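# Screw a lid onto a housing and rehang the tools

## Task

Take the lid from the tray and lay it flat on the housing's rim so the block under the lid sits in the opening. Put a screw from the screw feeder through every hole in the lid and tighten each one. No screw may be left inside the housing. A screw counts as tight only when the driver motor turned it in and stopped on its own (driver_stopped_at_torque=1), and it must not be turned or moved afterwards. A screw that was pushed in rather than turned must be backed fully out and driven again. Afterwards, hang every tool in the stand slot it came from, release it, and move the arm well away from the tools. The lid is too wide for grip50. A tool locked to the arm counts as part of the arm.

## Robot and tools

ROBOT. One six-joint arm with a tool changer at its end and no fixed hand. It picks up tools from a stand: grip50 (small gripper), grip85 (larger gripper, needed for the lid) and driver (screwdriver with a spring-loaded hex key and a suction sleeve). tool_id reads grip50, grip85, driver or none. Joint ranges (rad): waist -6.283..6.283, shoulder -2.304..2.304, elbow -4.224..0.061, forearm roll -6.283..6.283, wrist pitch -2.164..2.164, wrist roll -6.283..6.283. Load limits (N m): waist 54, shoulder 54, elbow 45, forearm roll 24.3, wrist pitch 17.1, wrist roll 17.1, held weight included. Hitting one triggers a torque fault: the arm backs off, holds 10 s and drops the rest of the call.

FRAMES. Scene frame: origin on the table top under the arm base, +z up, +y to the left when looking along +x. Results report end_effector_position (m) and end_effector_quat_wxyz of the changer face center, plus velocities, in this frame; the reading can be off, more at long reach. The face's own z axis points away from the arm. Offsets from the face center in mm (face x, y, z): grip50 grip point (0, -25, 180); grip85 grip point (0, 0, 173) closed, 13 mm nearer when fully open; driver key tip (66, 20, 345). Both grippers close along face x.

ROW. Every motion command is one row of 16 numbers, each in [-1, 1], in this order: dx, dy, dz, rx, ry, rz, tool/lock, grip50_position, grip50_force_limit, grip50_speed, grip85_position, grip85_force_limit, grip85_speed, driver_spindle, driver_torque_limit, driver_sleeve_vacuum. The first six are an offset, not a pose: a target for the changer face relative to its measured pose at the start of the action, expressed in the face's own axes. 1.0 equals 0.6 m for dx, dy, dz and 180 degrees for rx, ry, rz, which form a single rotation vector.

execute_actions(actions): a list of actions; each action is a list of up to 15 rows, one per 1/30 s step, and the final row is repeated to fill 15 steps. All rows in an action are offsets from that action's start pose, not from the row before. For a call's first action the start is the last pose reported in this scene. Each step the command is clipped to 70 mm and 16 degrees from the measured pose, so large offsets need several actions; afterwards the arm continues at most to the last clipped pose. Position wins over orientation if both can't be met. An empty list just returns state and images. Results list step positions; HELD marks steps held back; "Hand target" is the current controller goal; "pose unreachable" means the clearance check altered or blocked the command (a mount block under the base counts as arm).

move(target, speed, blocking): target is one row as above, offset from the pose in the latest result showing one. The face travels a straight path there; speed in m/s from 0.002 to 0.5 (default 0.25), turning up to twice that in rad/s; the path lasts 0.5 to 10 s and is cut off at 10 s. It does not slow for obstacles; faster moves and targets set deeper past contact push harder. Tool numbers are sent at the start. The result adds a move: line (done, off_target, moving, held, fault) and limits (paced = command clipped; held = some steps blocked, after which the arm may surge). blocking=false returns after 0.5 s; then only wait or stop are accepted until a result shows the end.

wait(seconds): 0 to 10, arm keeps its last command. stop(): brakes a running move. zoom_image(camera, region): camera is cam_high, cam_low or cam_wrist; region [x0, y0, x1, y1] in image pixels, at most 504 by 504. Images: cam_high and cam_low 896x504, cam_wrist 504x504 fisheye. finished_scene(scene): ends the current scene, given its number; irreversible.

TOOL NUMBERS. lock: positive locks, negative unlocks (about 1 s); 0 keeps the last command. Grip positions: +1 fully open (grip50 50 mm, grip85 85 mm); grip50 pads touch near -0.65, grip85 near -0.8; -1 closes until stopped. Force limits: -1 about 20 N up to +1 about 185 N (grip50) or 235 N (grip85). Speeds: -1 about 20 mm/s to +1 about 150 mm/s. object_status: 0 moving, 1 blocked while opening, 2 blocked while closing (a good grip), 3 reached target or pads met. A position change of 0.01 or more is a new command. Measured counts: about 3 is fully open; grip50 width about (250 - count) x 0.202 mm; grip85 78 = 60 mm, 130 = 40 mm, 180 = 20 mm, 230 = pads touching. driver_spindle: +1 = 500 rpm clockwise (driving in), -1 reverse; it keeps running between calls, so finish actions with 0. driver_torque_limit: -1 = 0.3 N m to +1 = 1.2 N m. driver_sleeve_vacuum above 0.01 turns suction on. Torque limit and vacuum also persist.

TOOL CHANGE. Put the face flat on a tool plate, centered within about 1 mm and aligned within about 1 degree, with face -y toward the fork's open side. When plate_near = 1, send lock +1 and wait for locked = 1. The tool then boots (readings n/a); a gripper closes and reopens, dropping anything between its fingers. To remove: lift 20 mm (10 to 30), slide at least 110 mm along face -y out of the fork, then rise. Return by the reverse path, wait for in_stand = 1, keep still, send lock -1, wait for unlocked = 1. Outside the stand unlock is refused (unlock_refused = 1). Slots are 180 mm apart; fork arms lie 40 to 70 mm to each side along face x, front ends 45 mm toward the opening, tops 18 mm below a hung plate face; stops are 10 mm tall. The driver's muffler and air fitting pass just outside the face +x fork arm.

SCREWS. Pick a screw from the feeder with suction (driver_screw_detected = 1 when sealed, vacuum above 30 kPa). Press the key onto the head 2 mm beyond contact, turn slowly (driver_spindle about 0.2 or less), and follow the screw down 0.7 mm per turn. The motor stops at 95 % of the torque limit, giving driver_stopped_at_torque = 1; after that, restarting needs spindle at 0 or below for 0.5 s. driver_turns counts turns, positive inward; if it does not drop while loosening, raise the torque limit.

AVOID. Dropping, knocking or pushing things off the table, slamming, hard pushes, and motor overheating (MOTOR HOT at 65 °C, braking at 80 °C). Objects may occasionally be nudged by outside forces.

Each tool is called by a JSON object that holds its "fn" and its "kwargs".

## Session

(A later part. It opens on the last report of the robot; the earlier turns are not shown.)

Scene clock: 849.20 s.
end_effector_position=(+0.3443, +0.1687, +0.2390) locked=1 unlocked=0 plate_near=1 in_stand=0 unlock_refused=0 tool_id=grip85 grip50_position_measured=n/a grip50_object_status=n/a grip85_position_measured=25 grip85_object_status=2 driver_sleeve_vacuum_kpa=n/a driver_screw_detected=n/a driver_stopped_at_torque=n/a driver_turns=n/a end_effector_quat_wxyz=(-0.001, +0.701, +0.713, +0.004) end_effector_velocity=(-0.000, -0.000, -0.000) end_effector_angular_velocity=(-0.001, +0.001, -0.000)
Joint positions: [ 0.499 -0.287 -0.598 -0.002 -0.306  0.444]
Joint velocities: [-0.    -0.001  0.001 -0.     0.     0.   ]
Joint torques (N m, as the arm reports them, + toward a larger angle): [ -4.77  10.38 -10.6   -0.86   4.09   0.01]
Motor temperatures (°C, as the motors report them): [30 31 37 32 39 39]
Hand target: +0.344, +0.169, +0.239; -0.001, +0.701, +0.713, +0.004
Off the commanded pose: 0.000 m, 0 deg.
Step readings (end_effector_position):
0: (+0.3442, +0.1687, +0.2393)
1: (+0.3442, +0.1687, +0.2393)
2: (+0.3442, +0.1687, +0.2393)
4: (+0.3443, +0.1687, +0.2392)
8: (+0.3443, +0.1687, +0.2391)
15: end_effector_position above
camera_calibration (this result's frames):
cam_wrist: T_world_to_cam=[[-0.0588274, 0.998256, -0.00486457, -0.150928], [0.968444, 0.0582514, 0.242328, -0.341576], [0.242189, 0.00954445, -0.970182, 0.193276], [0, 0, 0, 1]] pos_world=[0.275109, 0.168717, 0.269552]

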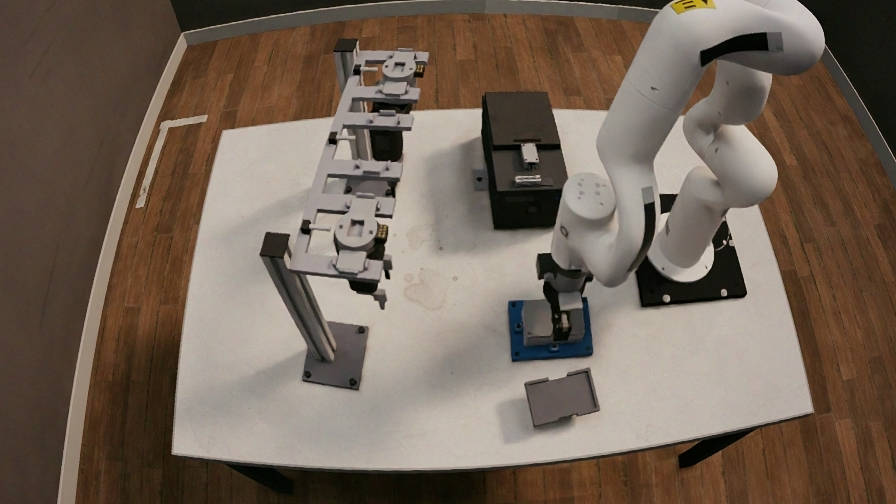

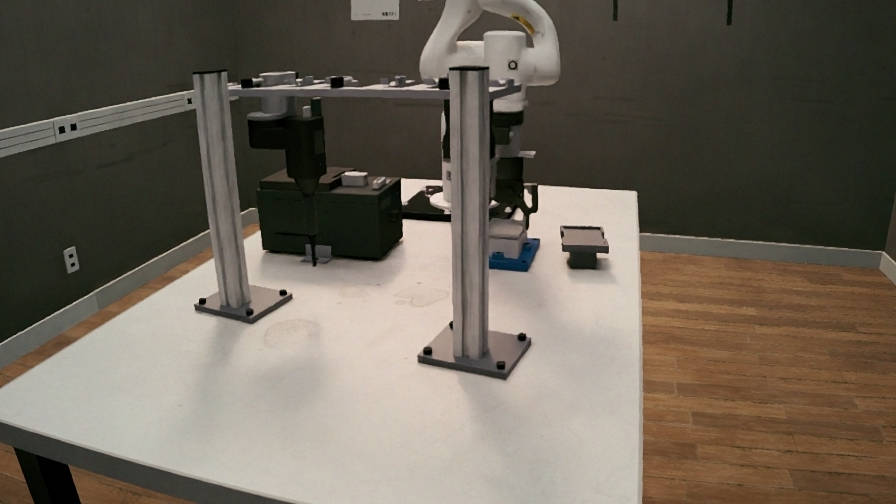

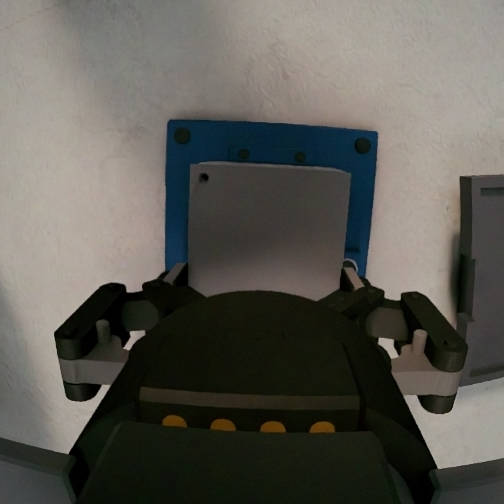

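{"fn": "execute_actions", "kwargs": {"actions": [[[0,0,-0.001,0,0,0,0,1,0,0,-1,-0.4,-0.6,0,0,0]],[[0,0,0,0,0,0,0,1,0,0,1,-0.4,-0.3,0,0,0]],[[0,0,0,0,0,0,0,1,0,0,1,-0.4,-0.3,0,0,0]]]}}

{"fn": "move", "kwargs": {"target": [0,0.1,-0.2,0,0,0,0,1,0,0,1,-0.4,-0.3,0,0,0], "speed": 0.15}}

{"fn": "zoom_image", "kwargs": {"camera": "cam_low", "region": [480, 200, 550, 270]}}

{"fn": "zoom_image", "kwargs": {"camera": "cam_high", "region": [490, 260, 630, 380]}}

{"fn": "zoom_image", "kwargs": {"camera": "cam_wrist", "region": [140, 60, 400, 300]}}

Scene clock: 861.17 s.
end_effector_position=(+0.3441, +0.1686, +0.2390) locked=1 unlocked=0 plate_near=1 in_stand=0 unlock_refused=0 tool_id=grip85 grip50_position_measured=n/a grip50_object_status=n/a grip85_position_measured=3 grip85_object_status=3 driver_sleeve_vacuum_kpa=n/a driver_screw_detected=n/a driver_stopped_at_torque=n/a driver_turns=n/a end_effector_quat_wxyz=(-0.001, +0.701, +0.713, +0.004) end_effector_velocity=(-0.001, -0.000, -0.000) end_effector_angular_velocity=(-0.001, +0.002, +0.000)
Joint positions: [ 0.499 -0.287 -0.597 -0.002 -0.306  0.444]
Joint velocities: [ 0.     0.     0.001  0.    -0.001 -0.   ]
Joint torques (N m, as the arm reports them, + toward a larger angle): [ -2.08  30.06 -15.14  -0.04   0.13  -0.33]
Motor temperatures (°C, as the motors report them): [30 30 37 32 40 39]
Hand target: +0.344, +0.169, +0.239; -0.001, +0.701, +0.713, +0.004
Off the commanded pose: 0.000 m, 0 deg.
Step readings (end_effector_position; steps 1 to 15: 1st action; 16 to 30: 2nd action; 31 to 45: 3rd action):
0: (+0.3442, +0.1687, +0.2388)
1: (+0.3442, +0.1687, +0.2388)
2: (+0.3442, +0.1687, +0.2389)
4: (+0.3441, +0.1686, +0.2390)
8: (+0.3441, +0.1686, +0.2390)
15: (+0.3442, +0.1687, +0.2391)
16: (+0.3442, +0.1686, +0.2392)
17: (+0.3441, +0.1685, +0.2388)
19: (+0.3437, +0.1683, +0.2382)
23: (+0.3439, +0.1684, +0.2385)
30: (+0.3441, +0.1686, +0.2390)
31: (+0.3441, +0.1686, +0.2390)
32: (+0.3441, +0.1686, +0.2390)
34: (+0.3441, +0.1686, +0.2390)
38: (+0.3441, +0.1686, +0.2390)
45: end_effector_position above
camera_calibration (this result's frames):
cam_wrist: T_world_to_cam=[[-0.0587821, 0.998259, -0.00476752, -0.150854], [0.968388, 0.0581816, 0.242568, -0.341403], [0.242424, 0.00964187, -0.970123, 0.193191], [0, 0, 0, 1]] pos_world=[0.274909, 0.168592, 0.269514]

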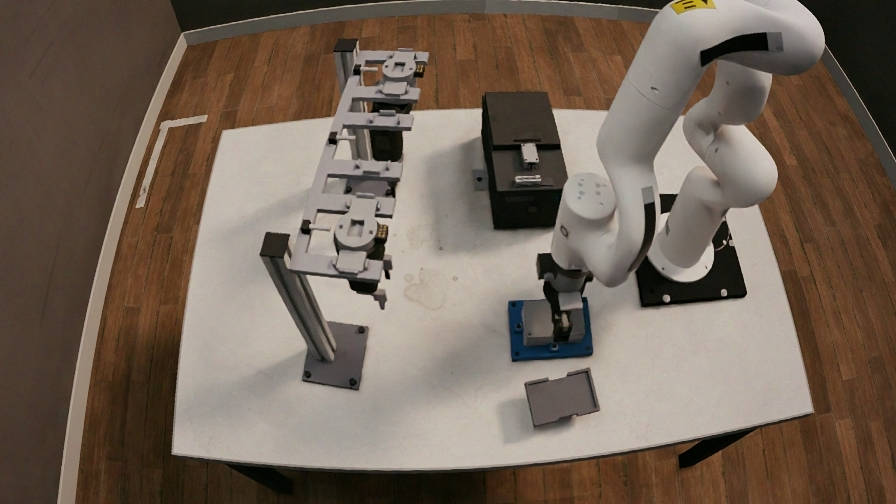

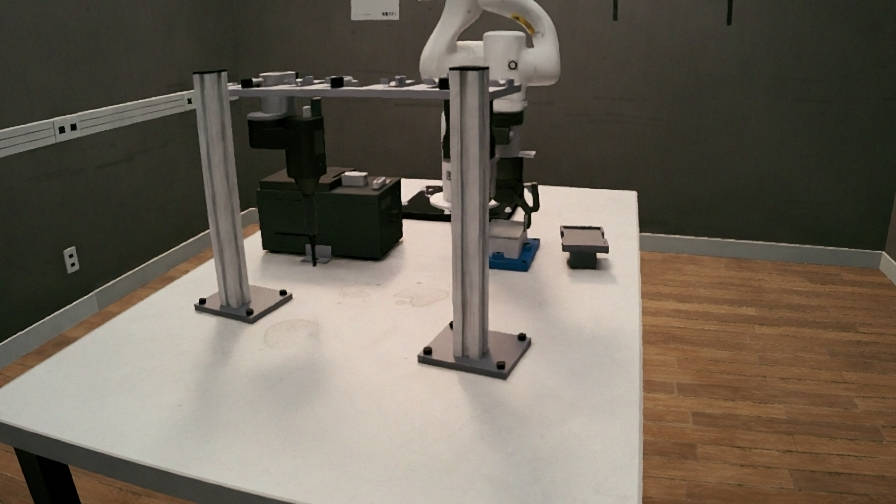

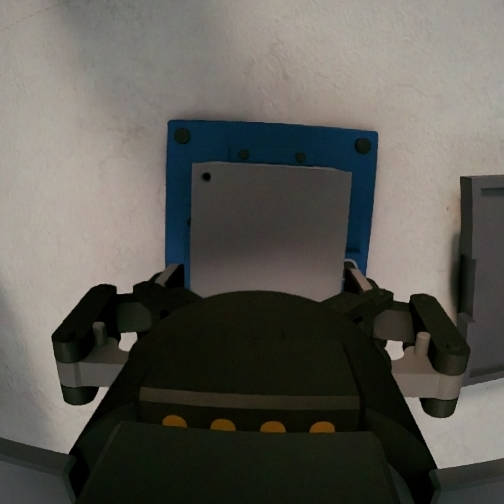

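Scene clock: 862.47 s.
end_effector_position=(+0.4033, +0.1687, +0.3589) locked=1 unlocked=0 plate_near=1 in_stand=0 unlock_refused=0 tool_id=grip85 grip50_position_measured=n/a grip50_object_status=n/a grip85_position_measured=3 grip85_object_status=3 driver_sleeve_vacuum_kpa=n/a driver_screw_detected=n/a driver_stopped_at_torque=n/a driver_turns=n/a end_effector_quat_wxyz=(-0.001, +0.701, +0.713, +0.004) end_effector_velocity=(+0.001, +0.001, +0.002) end_effector_angular_velocity=(+0.000, -0.000, +0.001)
Joint positions: [ 0.44  -0.16  -0.803  0.    -0.639  0.384]
Joint velocities: [ 0.    -0.    -0.005  0.    -0.004 -0.   ]
Joint torques (N m, as the arm reports them, + toward a larger angle): [ -1.51  31.93 -19.56   0.45  -0.01  -0.26]
Motor temperatures (°C, as the motors report them): [30 30 37 32 40 39]
Hand target: +0.404, +0.169, +0.359; -0.001, +0.701, +0.713, +0.004
Off the commanded pose: 0.000 m, 0 deg.
move: done
camera_calibration (this result's frames):
cam_wrist: T_world_to_cam=[[-0.059089, 0.998242, -0.00464495, -0.146821], [0.96858, 0.058458, 0.241735, -0.427647], [0.241582, 0.00978489, -0.970331, 0.295547], [0, 0, 0, 1]] pos_world=[0.334136, 0.16867, 0.389474]

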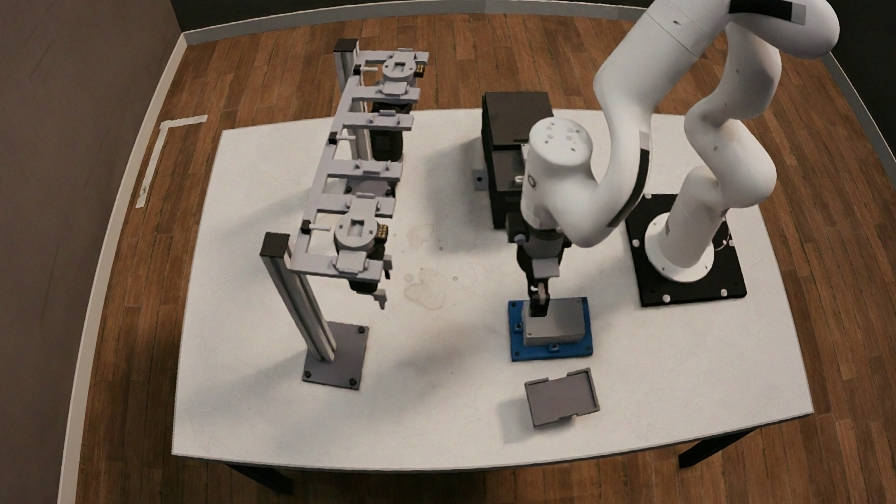

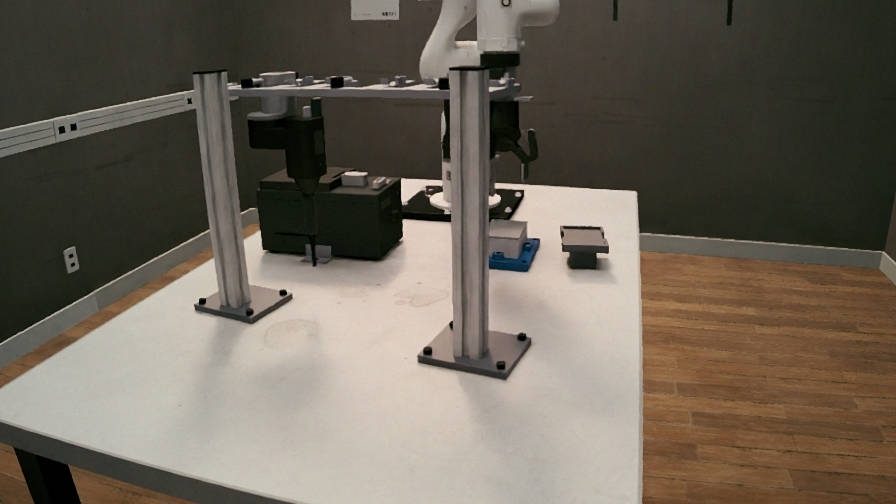

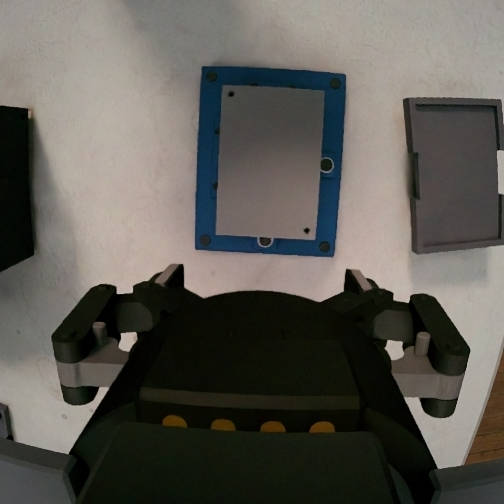

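Region (480, 200, 550, 270) of cam_low's 896x504 image, scaled by 7.200, with more detail than that image has.

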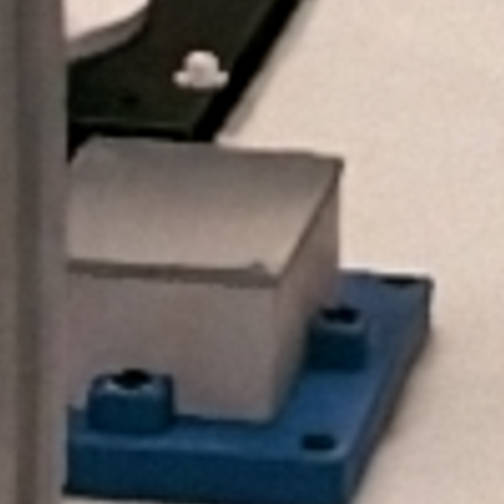

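Region (490, 260, 630, 380) of cam_high's 896x504 image, scaled by 3.600, with more detail than that image has; it fills the top 432 rows of this view, and the rest is white.

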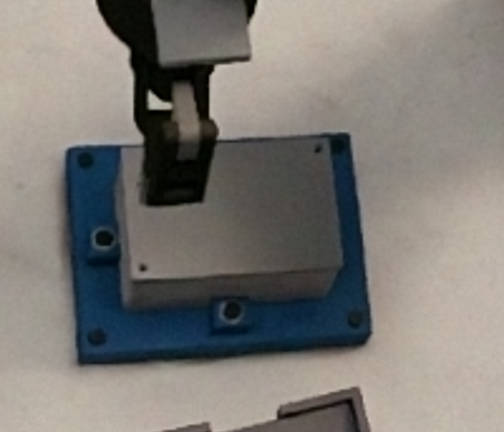

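Region (140, 60, 400, 300) of cam_wrist's 504x504 image, scaled by 1.938, with more detail than that image has; it fills the top 465 rows of this view, and the rest is white.

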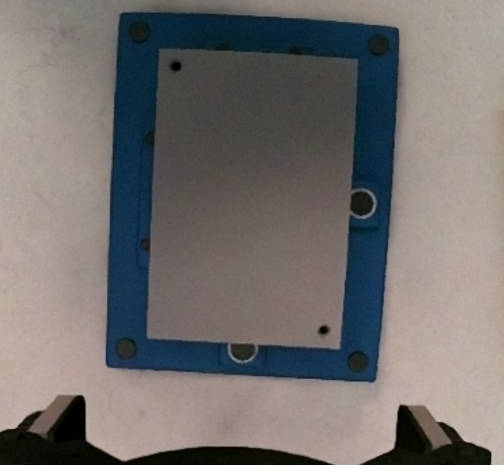

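{"fn": "move", "kwargs": {"target": [-0.257,0.2027,-0.1205,0,0,0.0591,0,1,0,0,1,-0.4,-0.3,0,0,0], "speed": 0.3}}

Scene clock: 878.20 s.
end_effector_position=(+0.5267, +0.0162, +0.4305) locked=1 unlocked=0 plate_near=1 in_stand=0 unlock_refused=0 tool_id=grip85 grip50_position_measured=n/a grip50_object_status=n/a grip85_position_measured=3 grip85_object_status=3 driver_sleeve_vacuum_kpa=n/a driver_screw_detected=n/a driver_stopped_at_torque=n/a driver_turns=n/a end_effector_quat_wxyz=(-0.002, +0.764, +0.645, +0.004) end_effector_velocity=(+0.002, -0.001, +0.002) end_effector_angular_velocity=(+0.000, -0.000, -0.001)
Joint positions: [ 0.075 -0.28  -1.13   0.002 -0.847  0.203]
Joint velocities: [-0.002 -0.002 -0.007  0.    -0.005 -0.001]
Joint torques (N m, as the arm reports them, + toward a larger angle): [ -0.83  40.75 -21.09   0.08   0.11  -0.28]
Motor temperatures (°C, as the motors report them): [30 31 37 32 40 39]
Hand target: +0.527, +0.016, +0.431; -0.001, +0.764, +0.645, +0.004
Off the commanded pose: 0.000 m, 0 deg.
move: done
camera_calibration (this result's frames):
cam_wrist: T_world_to_cam=[[0.125529, 0.992081, -0.00412499, -0.0843122], [0.963177, -0.120873, 0.240165, -0.549164], [0.237765, -0.0341209, -0.970723, 0.339581], [0, 0, 0, 1]] pos_world=[0.458786, 0.028852, 0.461181]

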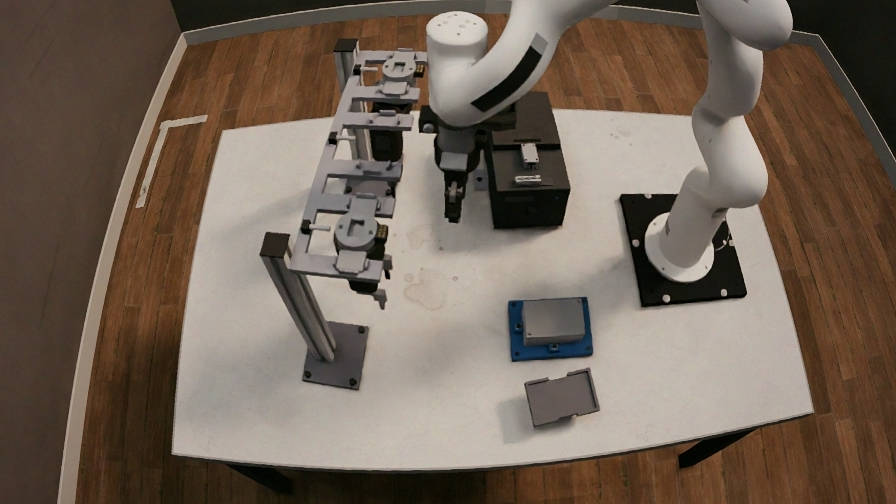

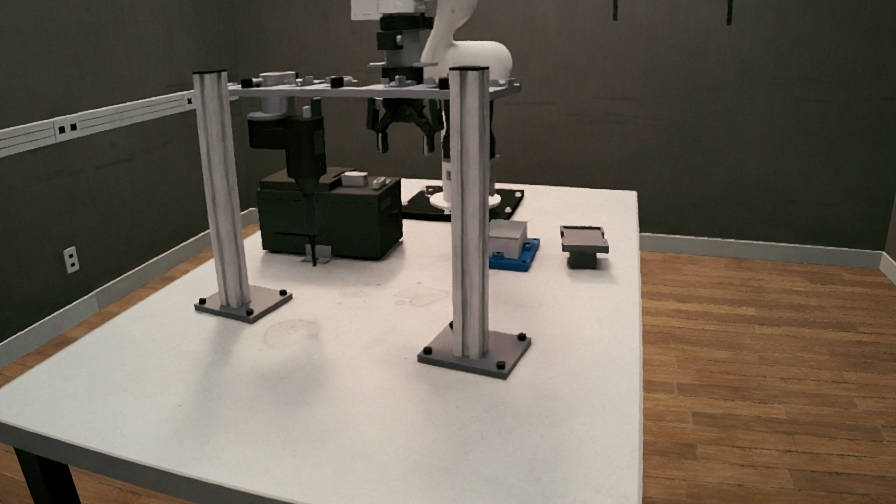

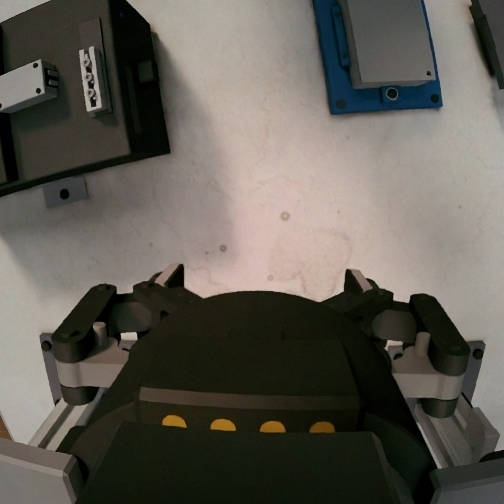

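{"fn": "move", "kwargs": {"target": [0.0008,0.2107,-0.0015,0,0,0,0,1,0,0,1,-0.4,-0.3,0,0,0], "speed": 0.1}}

Scene clock: 886.23 s.
end_effector_position=(+0.6512, -0.0047, +0.4317) locked=1 unlocked=0 plate_near=1 in_stand=0 unlock_refused=0 tool_id=grip85 grip50_position_measured=n/a grip50_object_status=n/a grip85_position_measured=3 grip85_object_status=3 driver_sleeve_vacuum_kpa=n/a driver_screw_detected=n/a driver_stopped_at_torque=n/a driver_turns=n/a end_effector_quat_wxyz=(-0.002, +0.764, +0.645, +0.004) end_effector_velocity=(+0.001, -0.000, +0.000) end_effector_angular_velocity=(+0.001, -0.000, -0.001)
Joint positions: [ 0.036 -0.584 -1.553  0.002 -0.966  0.164]
Joint velocities: [-0.001 -0.002 -0.004  0.001 -0.002 -0.   ]
Joint torques (N m, as the arm reports them, + toward a larger angle): [ -1.85  61.1  -22.28  -0.03   0.02  -0.32]
Motor temperatures (°C, as the motors report them): [30 31 38 32 40 39]
Hand target: +0.651, -0.005, +0.432; -0.002, +0.764, +0.645, +0.004
Off the commanded pose: 0.000 m, 0 deg.
move: done
camera_calibration (this result's frames):
cam_wrist: T_world_to_cam=[[0.12534, 0.992105, -0.00406705, -0.0791026], [0.963225, -0.120708, 0.240056, -0.671876], [0.23767, -0.0340062, -0.970751, 0.310474], [0, 0, 0, 1]] pos_world=[0.583293, 0.00793561, 0.462359]

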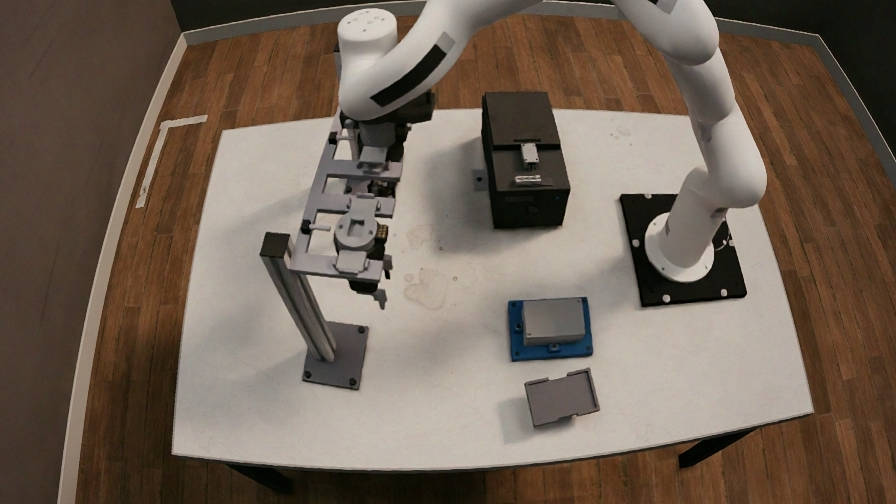

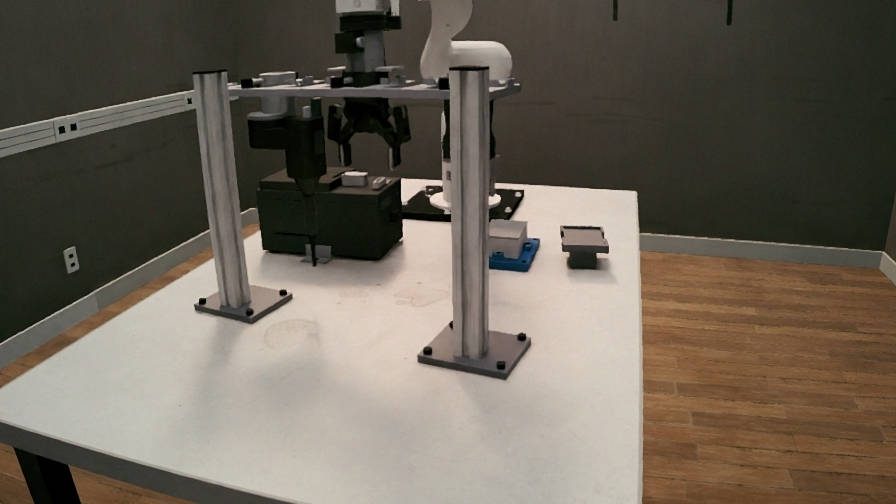

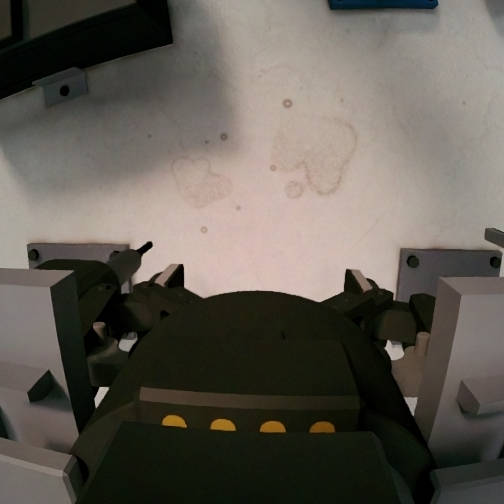

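Lower to z≈0.4117.

{"fn": "move", "kwargs": {"target": [0.0003,0.0006,0.0335,0,0,0,0,1,0,0,1,-0.4,-0.3,0,0,0], "speed": 0.03}}

Scene clock: 891.47 s.
end_effector_position=(+0.6518, -0.0045, +0.4122) locked=1 unlocked=0 plate_near=1 in_stand=1 unlock_refused=0 tool_id=grip85 grip50_position_measured=n/a grip50_object_status=n/a grip85_position_measured=3 grip85_object_status=3 driver_sleeve_vacuum_kpa=n/a driver_screw_detected=n/a driver_stopped_at_torque=n/a driver_turns=n/a end_effector_quat_wxyz=(-0.001, +0.764, +0.645, +0.004) end_effector_velocity=(-0.000, -0.000, +0.000) end_effector_angular_velocity=(+0.000, +0.001, -0.001)
Joint positions: [ 0.036 -0.6   -1.531  0.002 -0.928  0.164]
Joint velocities: [-0.     0.001  0.001  0.    -0.001  0.001]
Joint torques (N m, as the arm reports them, + toward a larger angle): [ -1.61  53.57 -19.47   0.73  -0.15  -0.23]
Motor temperatures (°C, as the motors report them): [30 31 38 32 40 39]
Hand target: +0.652, -0.004, +0.412; -0.002, +0.764, +0.645, +0.004
Off the commanded pose: 0.001 m, 0 deg.
move: done
camera_calibration (this result's frames):
cam_wrist: T_world_to_cam=[[0.125428, 0.992094, -0.00405494, -0.0795382], [0.963016, -0.120767, 0.240863, -0.667909], [0.238469, -0.0341159, -0.970551, 0.290836], [0, 0, 0, 1]] pos_world=[0.583829, 0.00817011, 0.442823]

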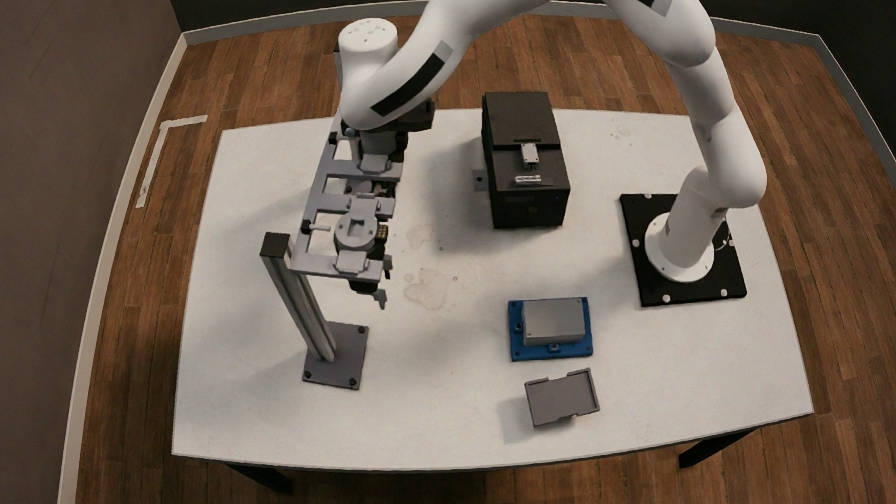

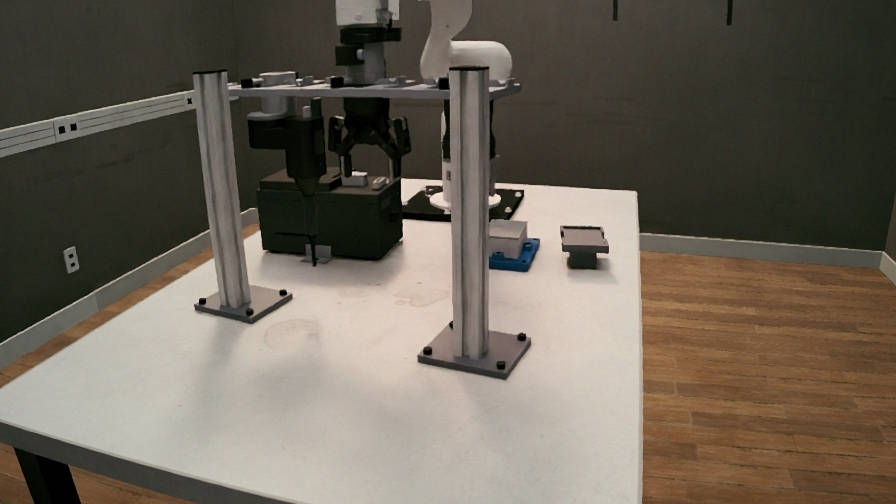

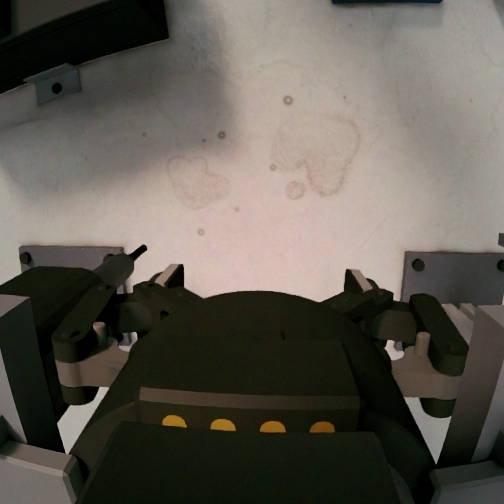

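{"fn": "execute_actions", "kwargs": {"actions": [[[0,0,0.0008,0,0,0,-1,1,0,0,1,-0.4,-0.3,0,0,0]],[[0,0,0,0,0,0,-1,1,0,0,1,-0.4,-0.3,0,0,0]],[[0,0,0,0,0,0,-1,1,0,0,1,-0.4,-0.3,0,0,0]]]}}

Scene clock: 897.90 s.
end_effector_position=(+0.6517, -0.0044, +0.4114) locked=0 unlocked=1 plate_near=1 in_stand=1 unlock_refused=0 tool_id=none grip50_position_measured=n/a grip50_object_status=n/a grip85_position_measured=n/a grip85_object_status=n/a driver_sleeve_vacuum_kpa=n/a driver_screw_detected=n/a driver_stopped_at_torque=n/a driver_turns=n/a end_effector_quat_wxyz=(-0.002, +0.764, +0.645, +0.004) end_effector_velocity=(+0.000, +0.001, +0.000) end_effector_angular_velocity=(+0.000, -0.001, +0.002)
Joint positions: [ 0.036 -0.6   -1.53   0.002 -0.927  0.164]
Joint velocities: [ 0.001  0.    -0.001  0.    -0.    -0.001]
Joint torques (N m, as the arm reports them, + toward a larger angle): [ -2.58  27.96 -10.79   0.59   1.1   -0.43]
Motor temperatures (°C, as the motors report them): [30 31 38 32 40 39]
Hand target: +0.652, -0.004, +0.411; -0.002, +0.764, +0.645, +0.004
Off the commanded pose: 0.000 m, 0 deg.
Step readings (end_effector_position; steps 1 to 15: 1st action; 16 to 30: 2nd action; 31 to 45: 3rd action):
0: (+0.6517, -0.0045, +0.4117)
1: (+0.6516, -0.0045, +0.4114)
2: (+0.6516, -0.0045, +0.4114)
4: (+0.6516, -0.0045, +0.4114)
8: (+0.6517, -0.0044, +0.4113)
15: (+0.6517, -0.0044, +0.4114)
16: (+0.6517, -0.0044, +0.4114)
17: (+0.6517, -0.0044, +0.4114)
19: (+0.6517, -0.0044, +0.4113)
23: (+0.6517, -0.0044, +0.4114)
30: (+0.6517, -0.0044, +0.4114)
31: (+0.6517, -0.0044, +0.4114)
32: (+0.6517, -0.0044, +0.4114)
34: (+0.6517, -0.0044, +0.4114)
38: (+0.6517, -0.0044, +0.4114)
45: end_effector_position above
camera_calibration (this result's frames):
cam_wrist: T_world_to_cam=[[0.125406, 0.992098, -0.00396312, -0.0796019], [0.963146, -0.120786, 0.240336, -0.667503], [0.237958, -0.0339566, -0.970682, 0.290428], [0, 0, 0, 1]] pos_world=[0.583776, 0.00820957, 0.442023]

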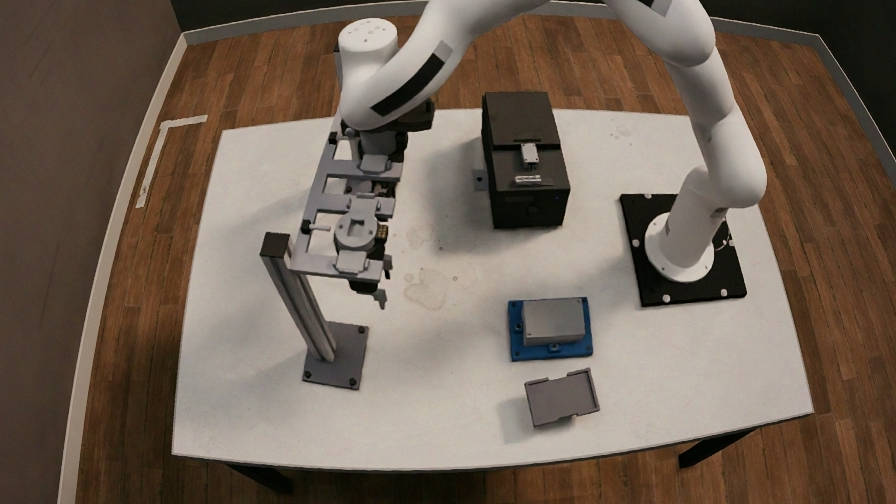

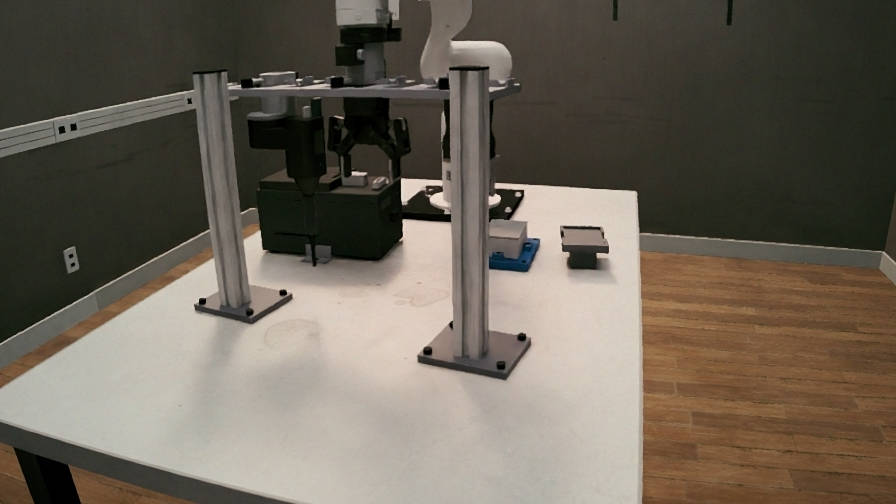

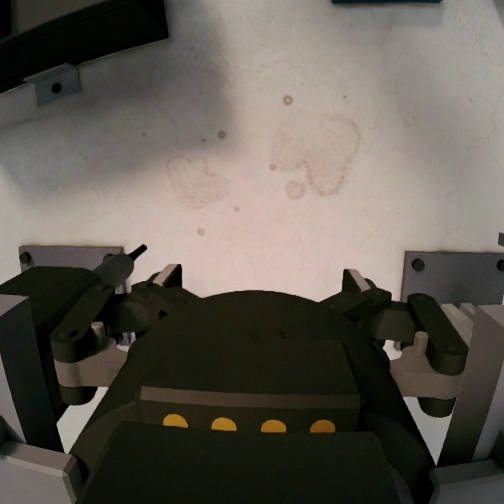

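{"fn": "move", "kwargs": {"target": [0,0,-0.055,0,0,0,0,1,0,0,1,0,0,0,0,0], "speed": 0.08}}

{"fn": "move", "kwargs": {"target": [-0.3,0,0,0,0,0,0,1,0,0,1,0,0,0,0,0], "speed": 0.2}}

{"fn": "zoom_image", "kwargs": {"camera": "cam_wrist", "region": [60, 250, 440, 504]}}

{"fn": "zoom_image", "kwargs": {"camera": "cam_high", "region": [330, 0, 470, 140]}}

{"fn": "zoom_image", "kwargs": {"camera": "cam_low", "region": [210, 0, 350, 110]}}

Scene clock: 914.47 s.
end_effector_position=(+0.6516, -0.0046, +0.4441) locked=0 unlocked=1 plate_near=0 in_stand=0 unlock_refused=0 tool_id=none grip50_position_measured=n/a grip50_object_status=n/a grip85_position_measured=n/a grip85_object_status=n/a driver_sleeve_vacuum_kpa=n/a driver_screw_detected=n/a driver_stopped_at_torque=n/a driver_turns=n/a end_effector_quat_wxyz=(-0.002, +0.764, +0.645, +0.004) end_effector_velocity=(-0.000, +0.001, +0.000) end_effector_angular_velocity=(+0.000, +0.002, +0.000)
Joint positions: [ 0.036 -0.577 -1.57   0.002 -0.99   0.164]
Joint velocities: [ 0.001  0.    -0.001  0.    -0.003  0.   ]
Joint torques (N m, as the arm reports them, + toward a larger angle): [ -0.62  46.72 -17.99   0.23  -0.03  -0.35]
Motor temperatures (°C, as the motors report them): [30 31 37 32 40 39]
Hand target: +0.652, -0.005, +0.444; -0.002, +0.764, +0.645, +0.004
Off the commanded pose: 0.000 m, 0 deg.
move: done
camera_calibration (this result's frames):
cam_wrist: T_world_to_cam=[[0.125316, 0.992109, -0.00394979, -0.0792051], [0.963244, -0.120715, 0.239977, -0.675153], [0.237606, -0.0338775, -0.970771, 0.322482], [0, 0, 0, 1]] pos_world=[0.583639, 0.00800412, 0.474764]

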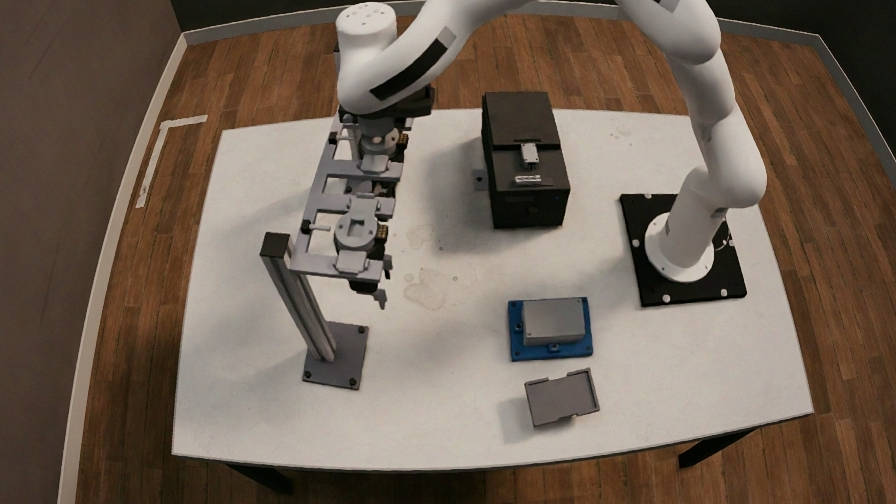

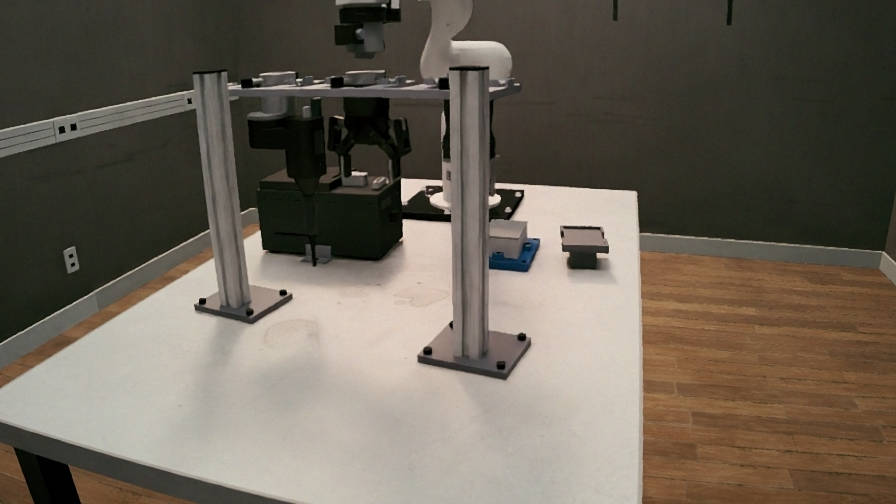

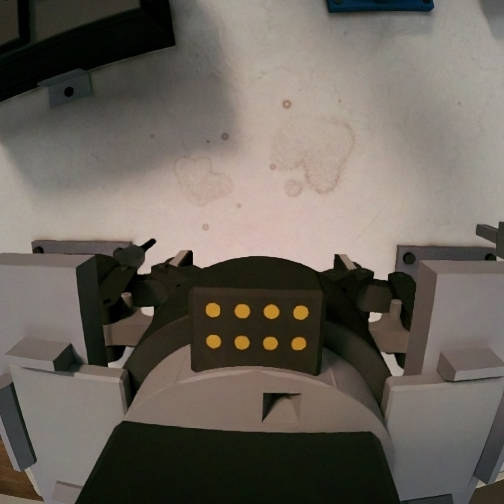

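Scene clock: 915.80 s.
end_effector_position=(+0.6212, -0.1817, +0.4429) locked=0 unlocked=1 plate_near=0 in_stand=0 unlock_refused=0 tool_id=none grip50_position_measured=n/a grip50_object_status=n/a grip85_position_measured=n/a grip85_object_status=n/a driver_sleeve_vacuum_kpa=n/a driver_screw_detected=n/a driver_stopped_at_torque=n/a driver_turns=n/a end_effector_quat_wxyz=(-0.001, +0.764, +0.645, +0.004) end_effector_velocity=(+0.000, -0.001, +0.000) end_effector_angular_velocity=(-0.000, -0.001, +0.002)
Joint positions: [-0.241 -0.563 -1.55   0.002 -0.984 -0.114]
Joint velocities: [-0.001 -0.001 -0.002 -0.     0.001 -0.003]
Joint torques (N m, as the arm reports them, + toward a larger angle): [ -2.4   46.41 -17.97   0.55  -0.09  -0.28]
Motor temperatures (°C, as the motors report them): [30 31 37 32 40 39]
Hand target: +0.621, -0.182, +0.443; -0.001, +0.764, +0.645, +0.004
Off the commanded pose: 0.000 m, 0 deg.
move: done
camera_calibration (this result's frames):
cam_wrist: T_world_to_cam=[[0.125045, 0.992142, -0.00433757, 0.100655], [0.963199, -0.120346, 0.240344, -0.667066], [0.237934, -0.0342317, -0.970678, 0.322254], [0, 0, 0, 1]] pos_world=[0.553255, -0.169111, 0.473567]

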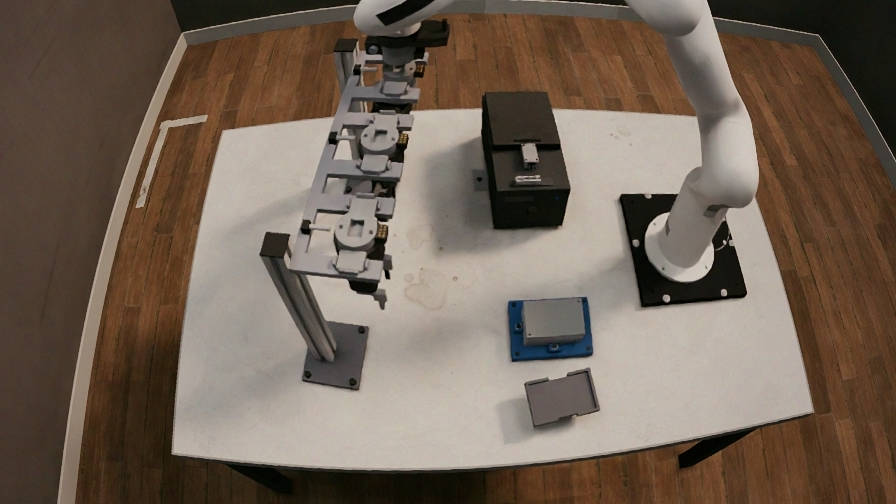

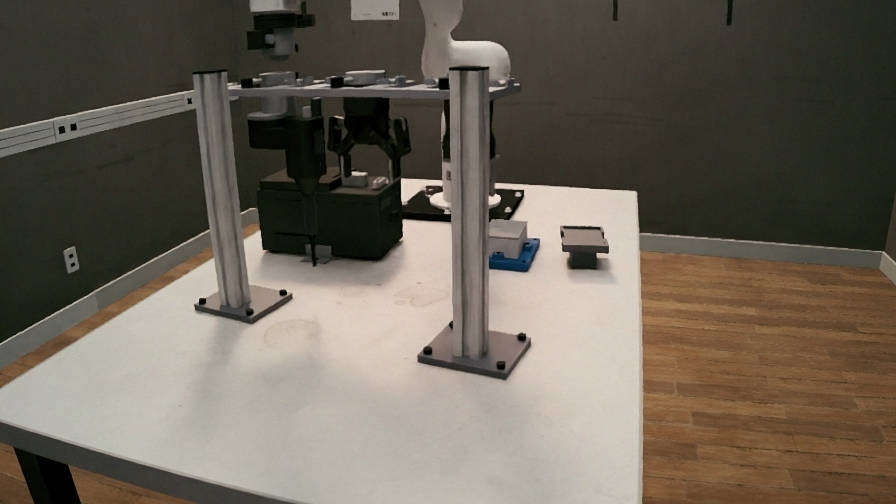

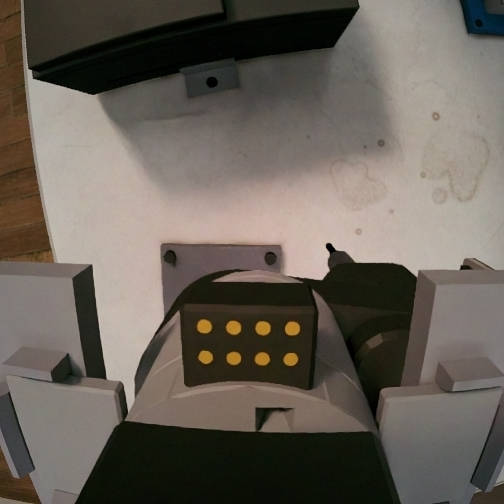

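Region (60, 250, 440, 504) of cam_wrist's 504x504 image, scaled by 1.326, with more detail than that image has; it fills the top 337 rows of this view, and the rest is white.

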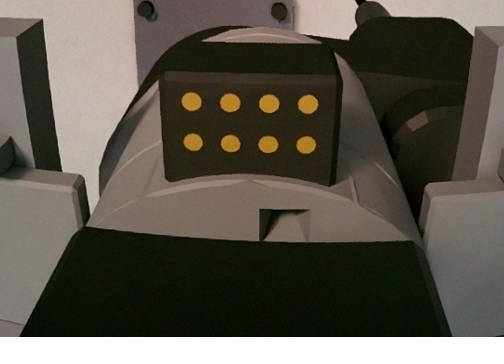

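Region (330, 0, 470, 140) of cam_high's 896x504 image, scaled by 3.600, with more detail than that image has.

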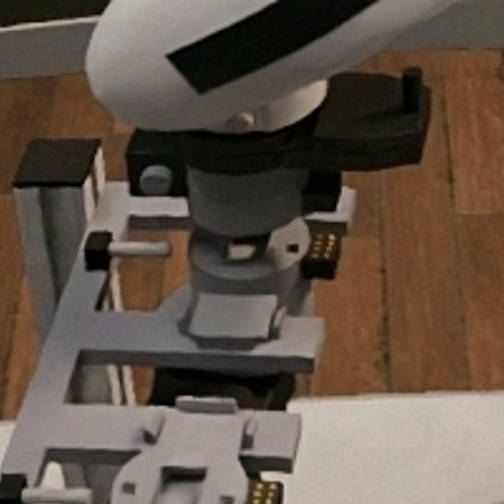

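Region (210, 0, 350, 110) of cam_low's 896x504 image, scaled by 3.600, with more detail than that image has; it fills the top 396 rows of this view, and the rest is white.

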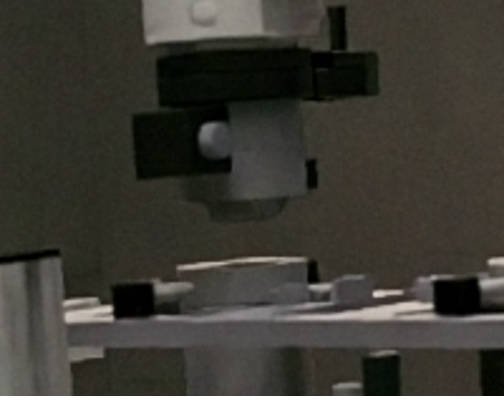

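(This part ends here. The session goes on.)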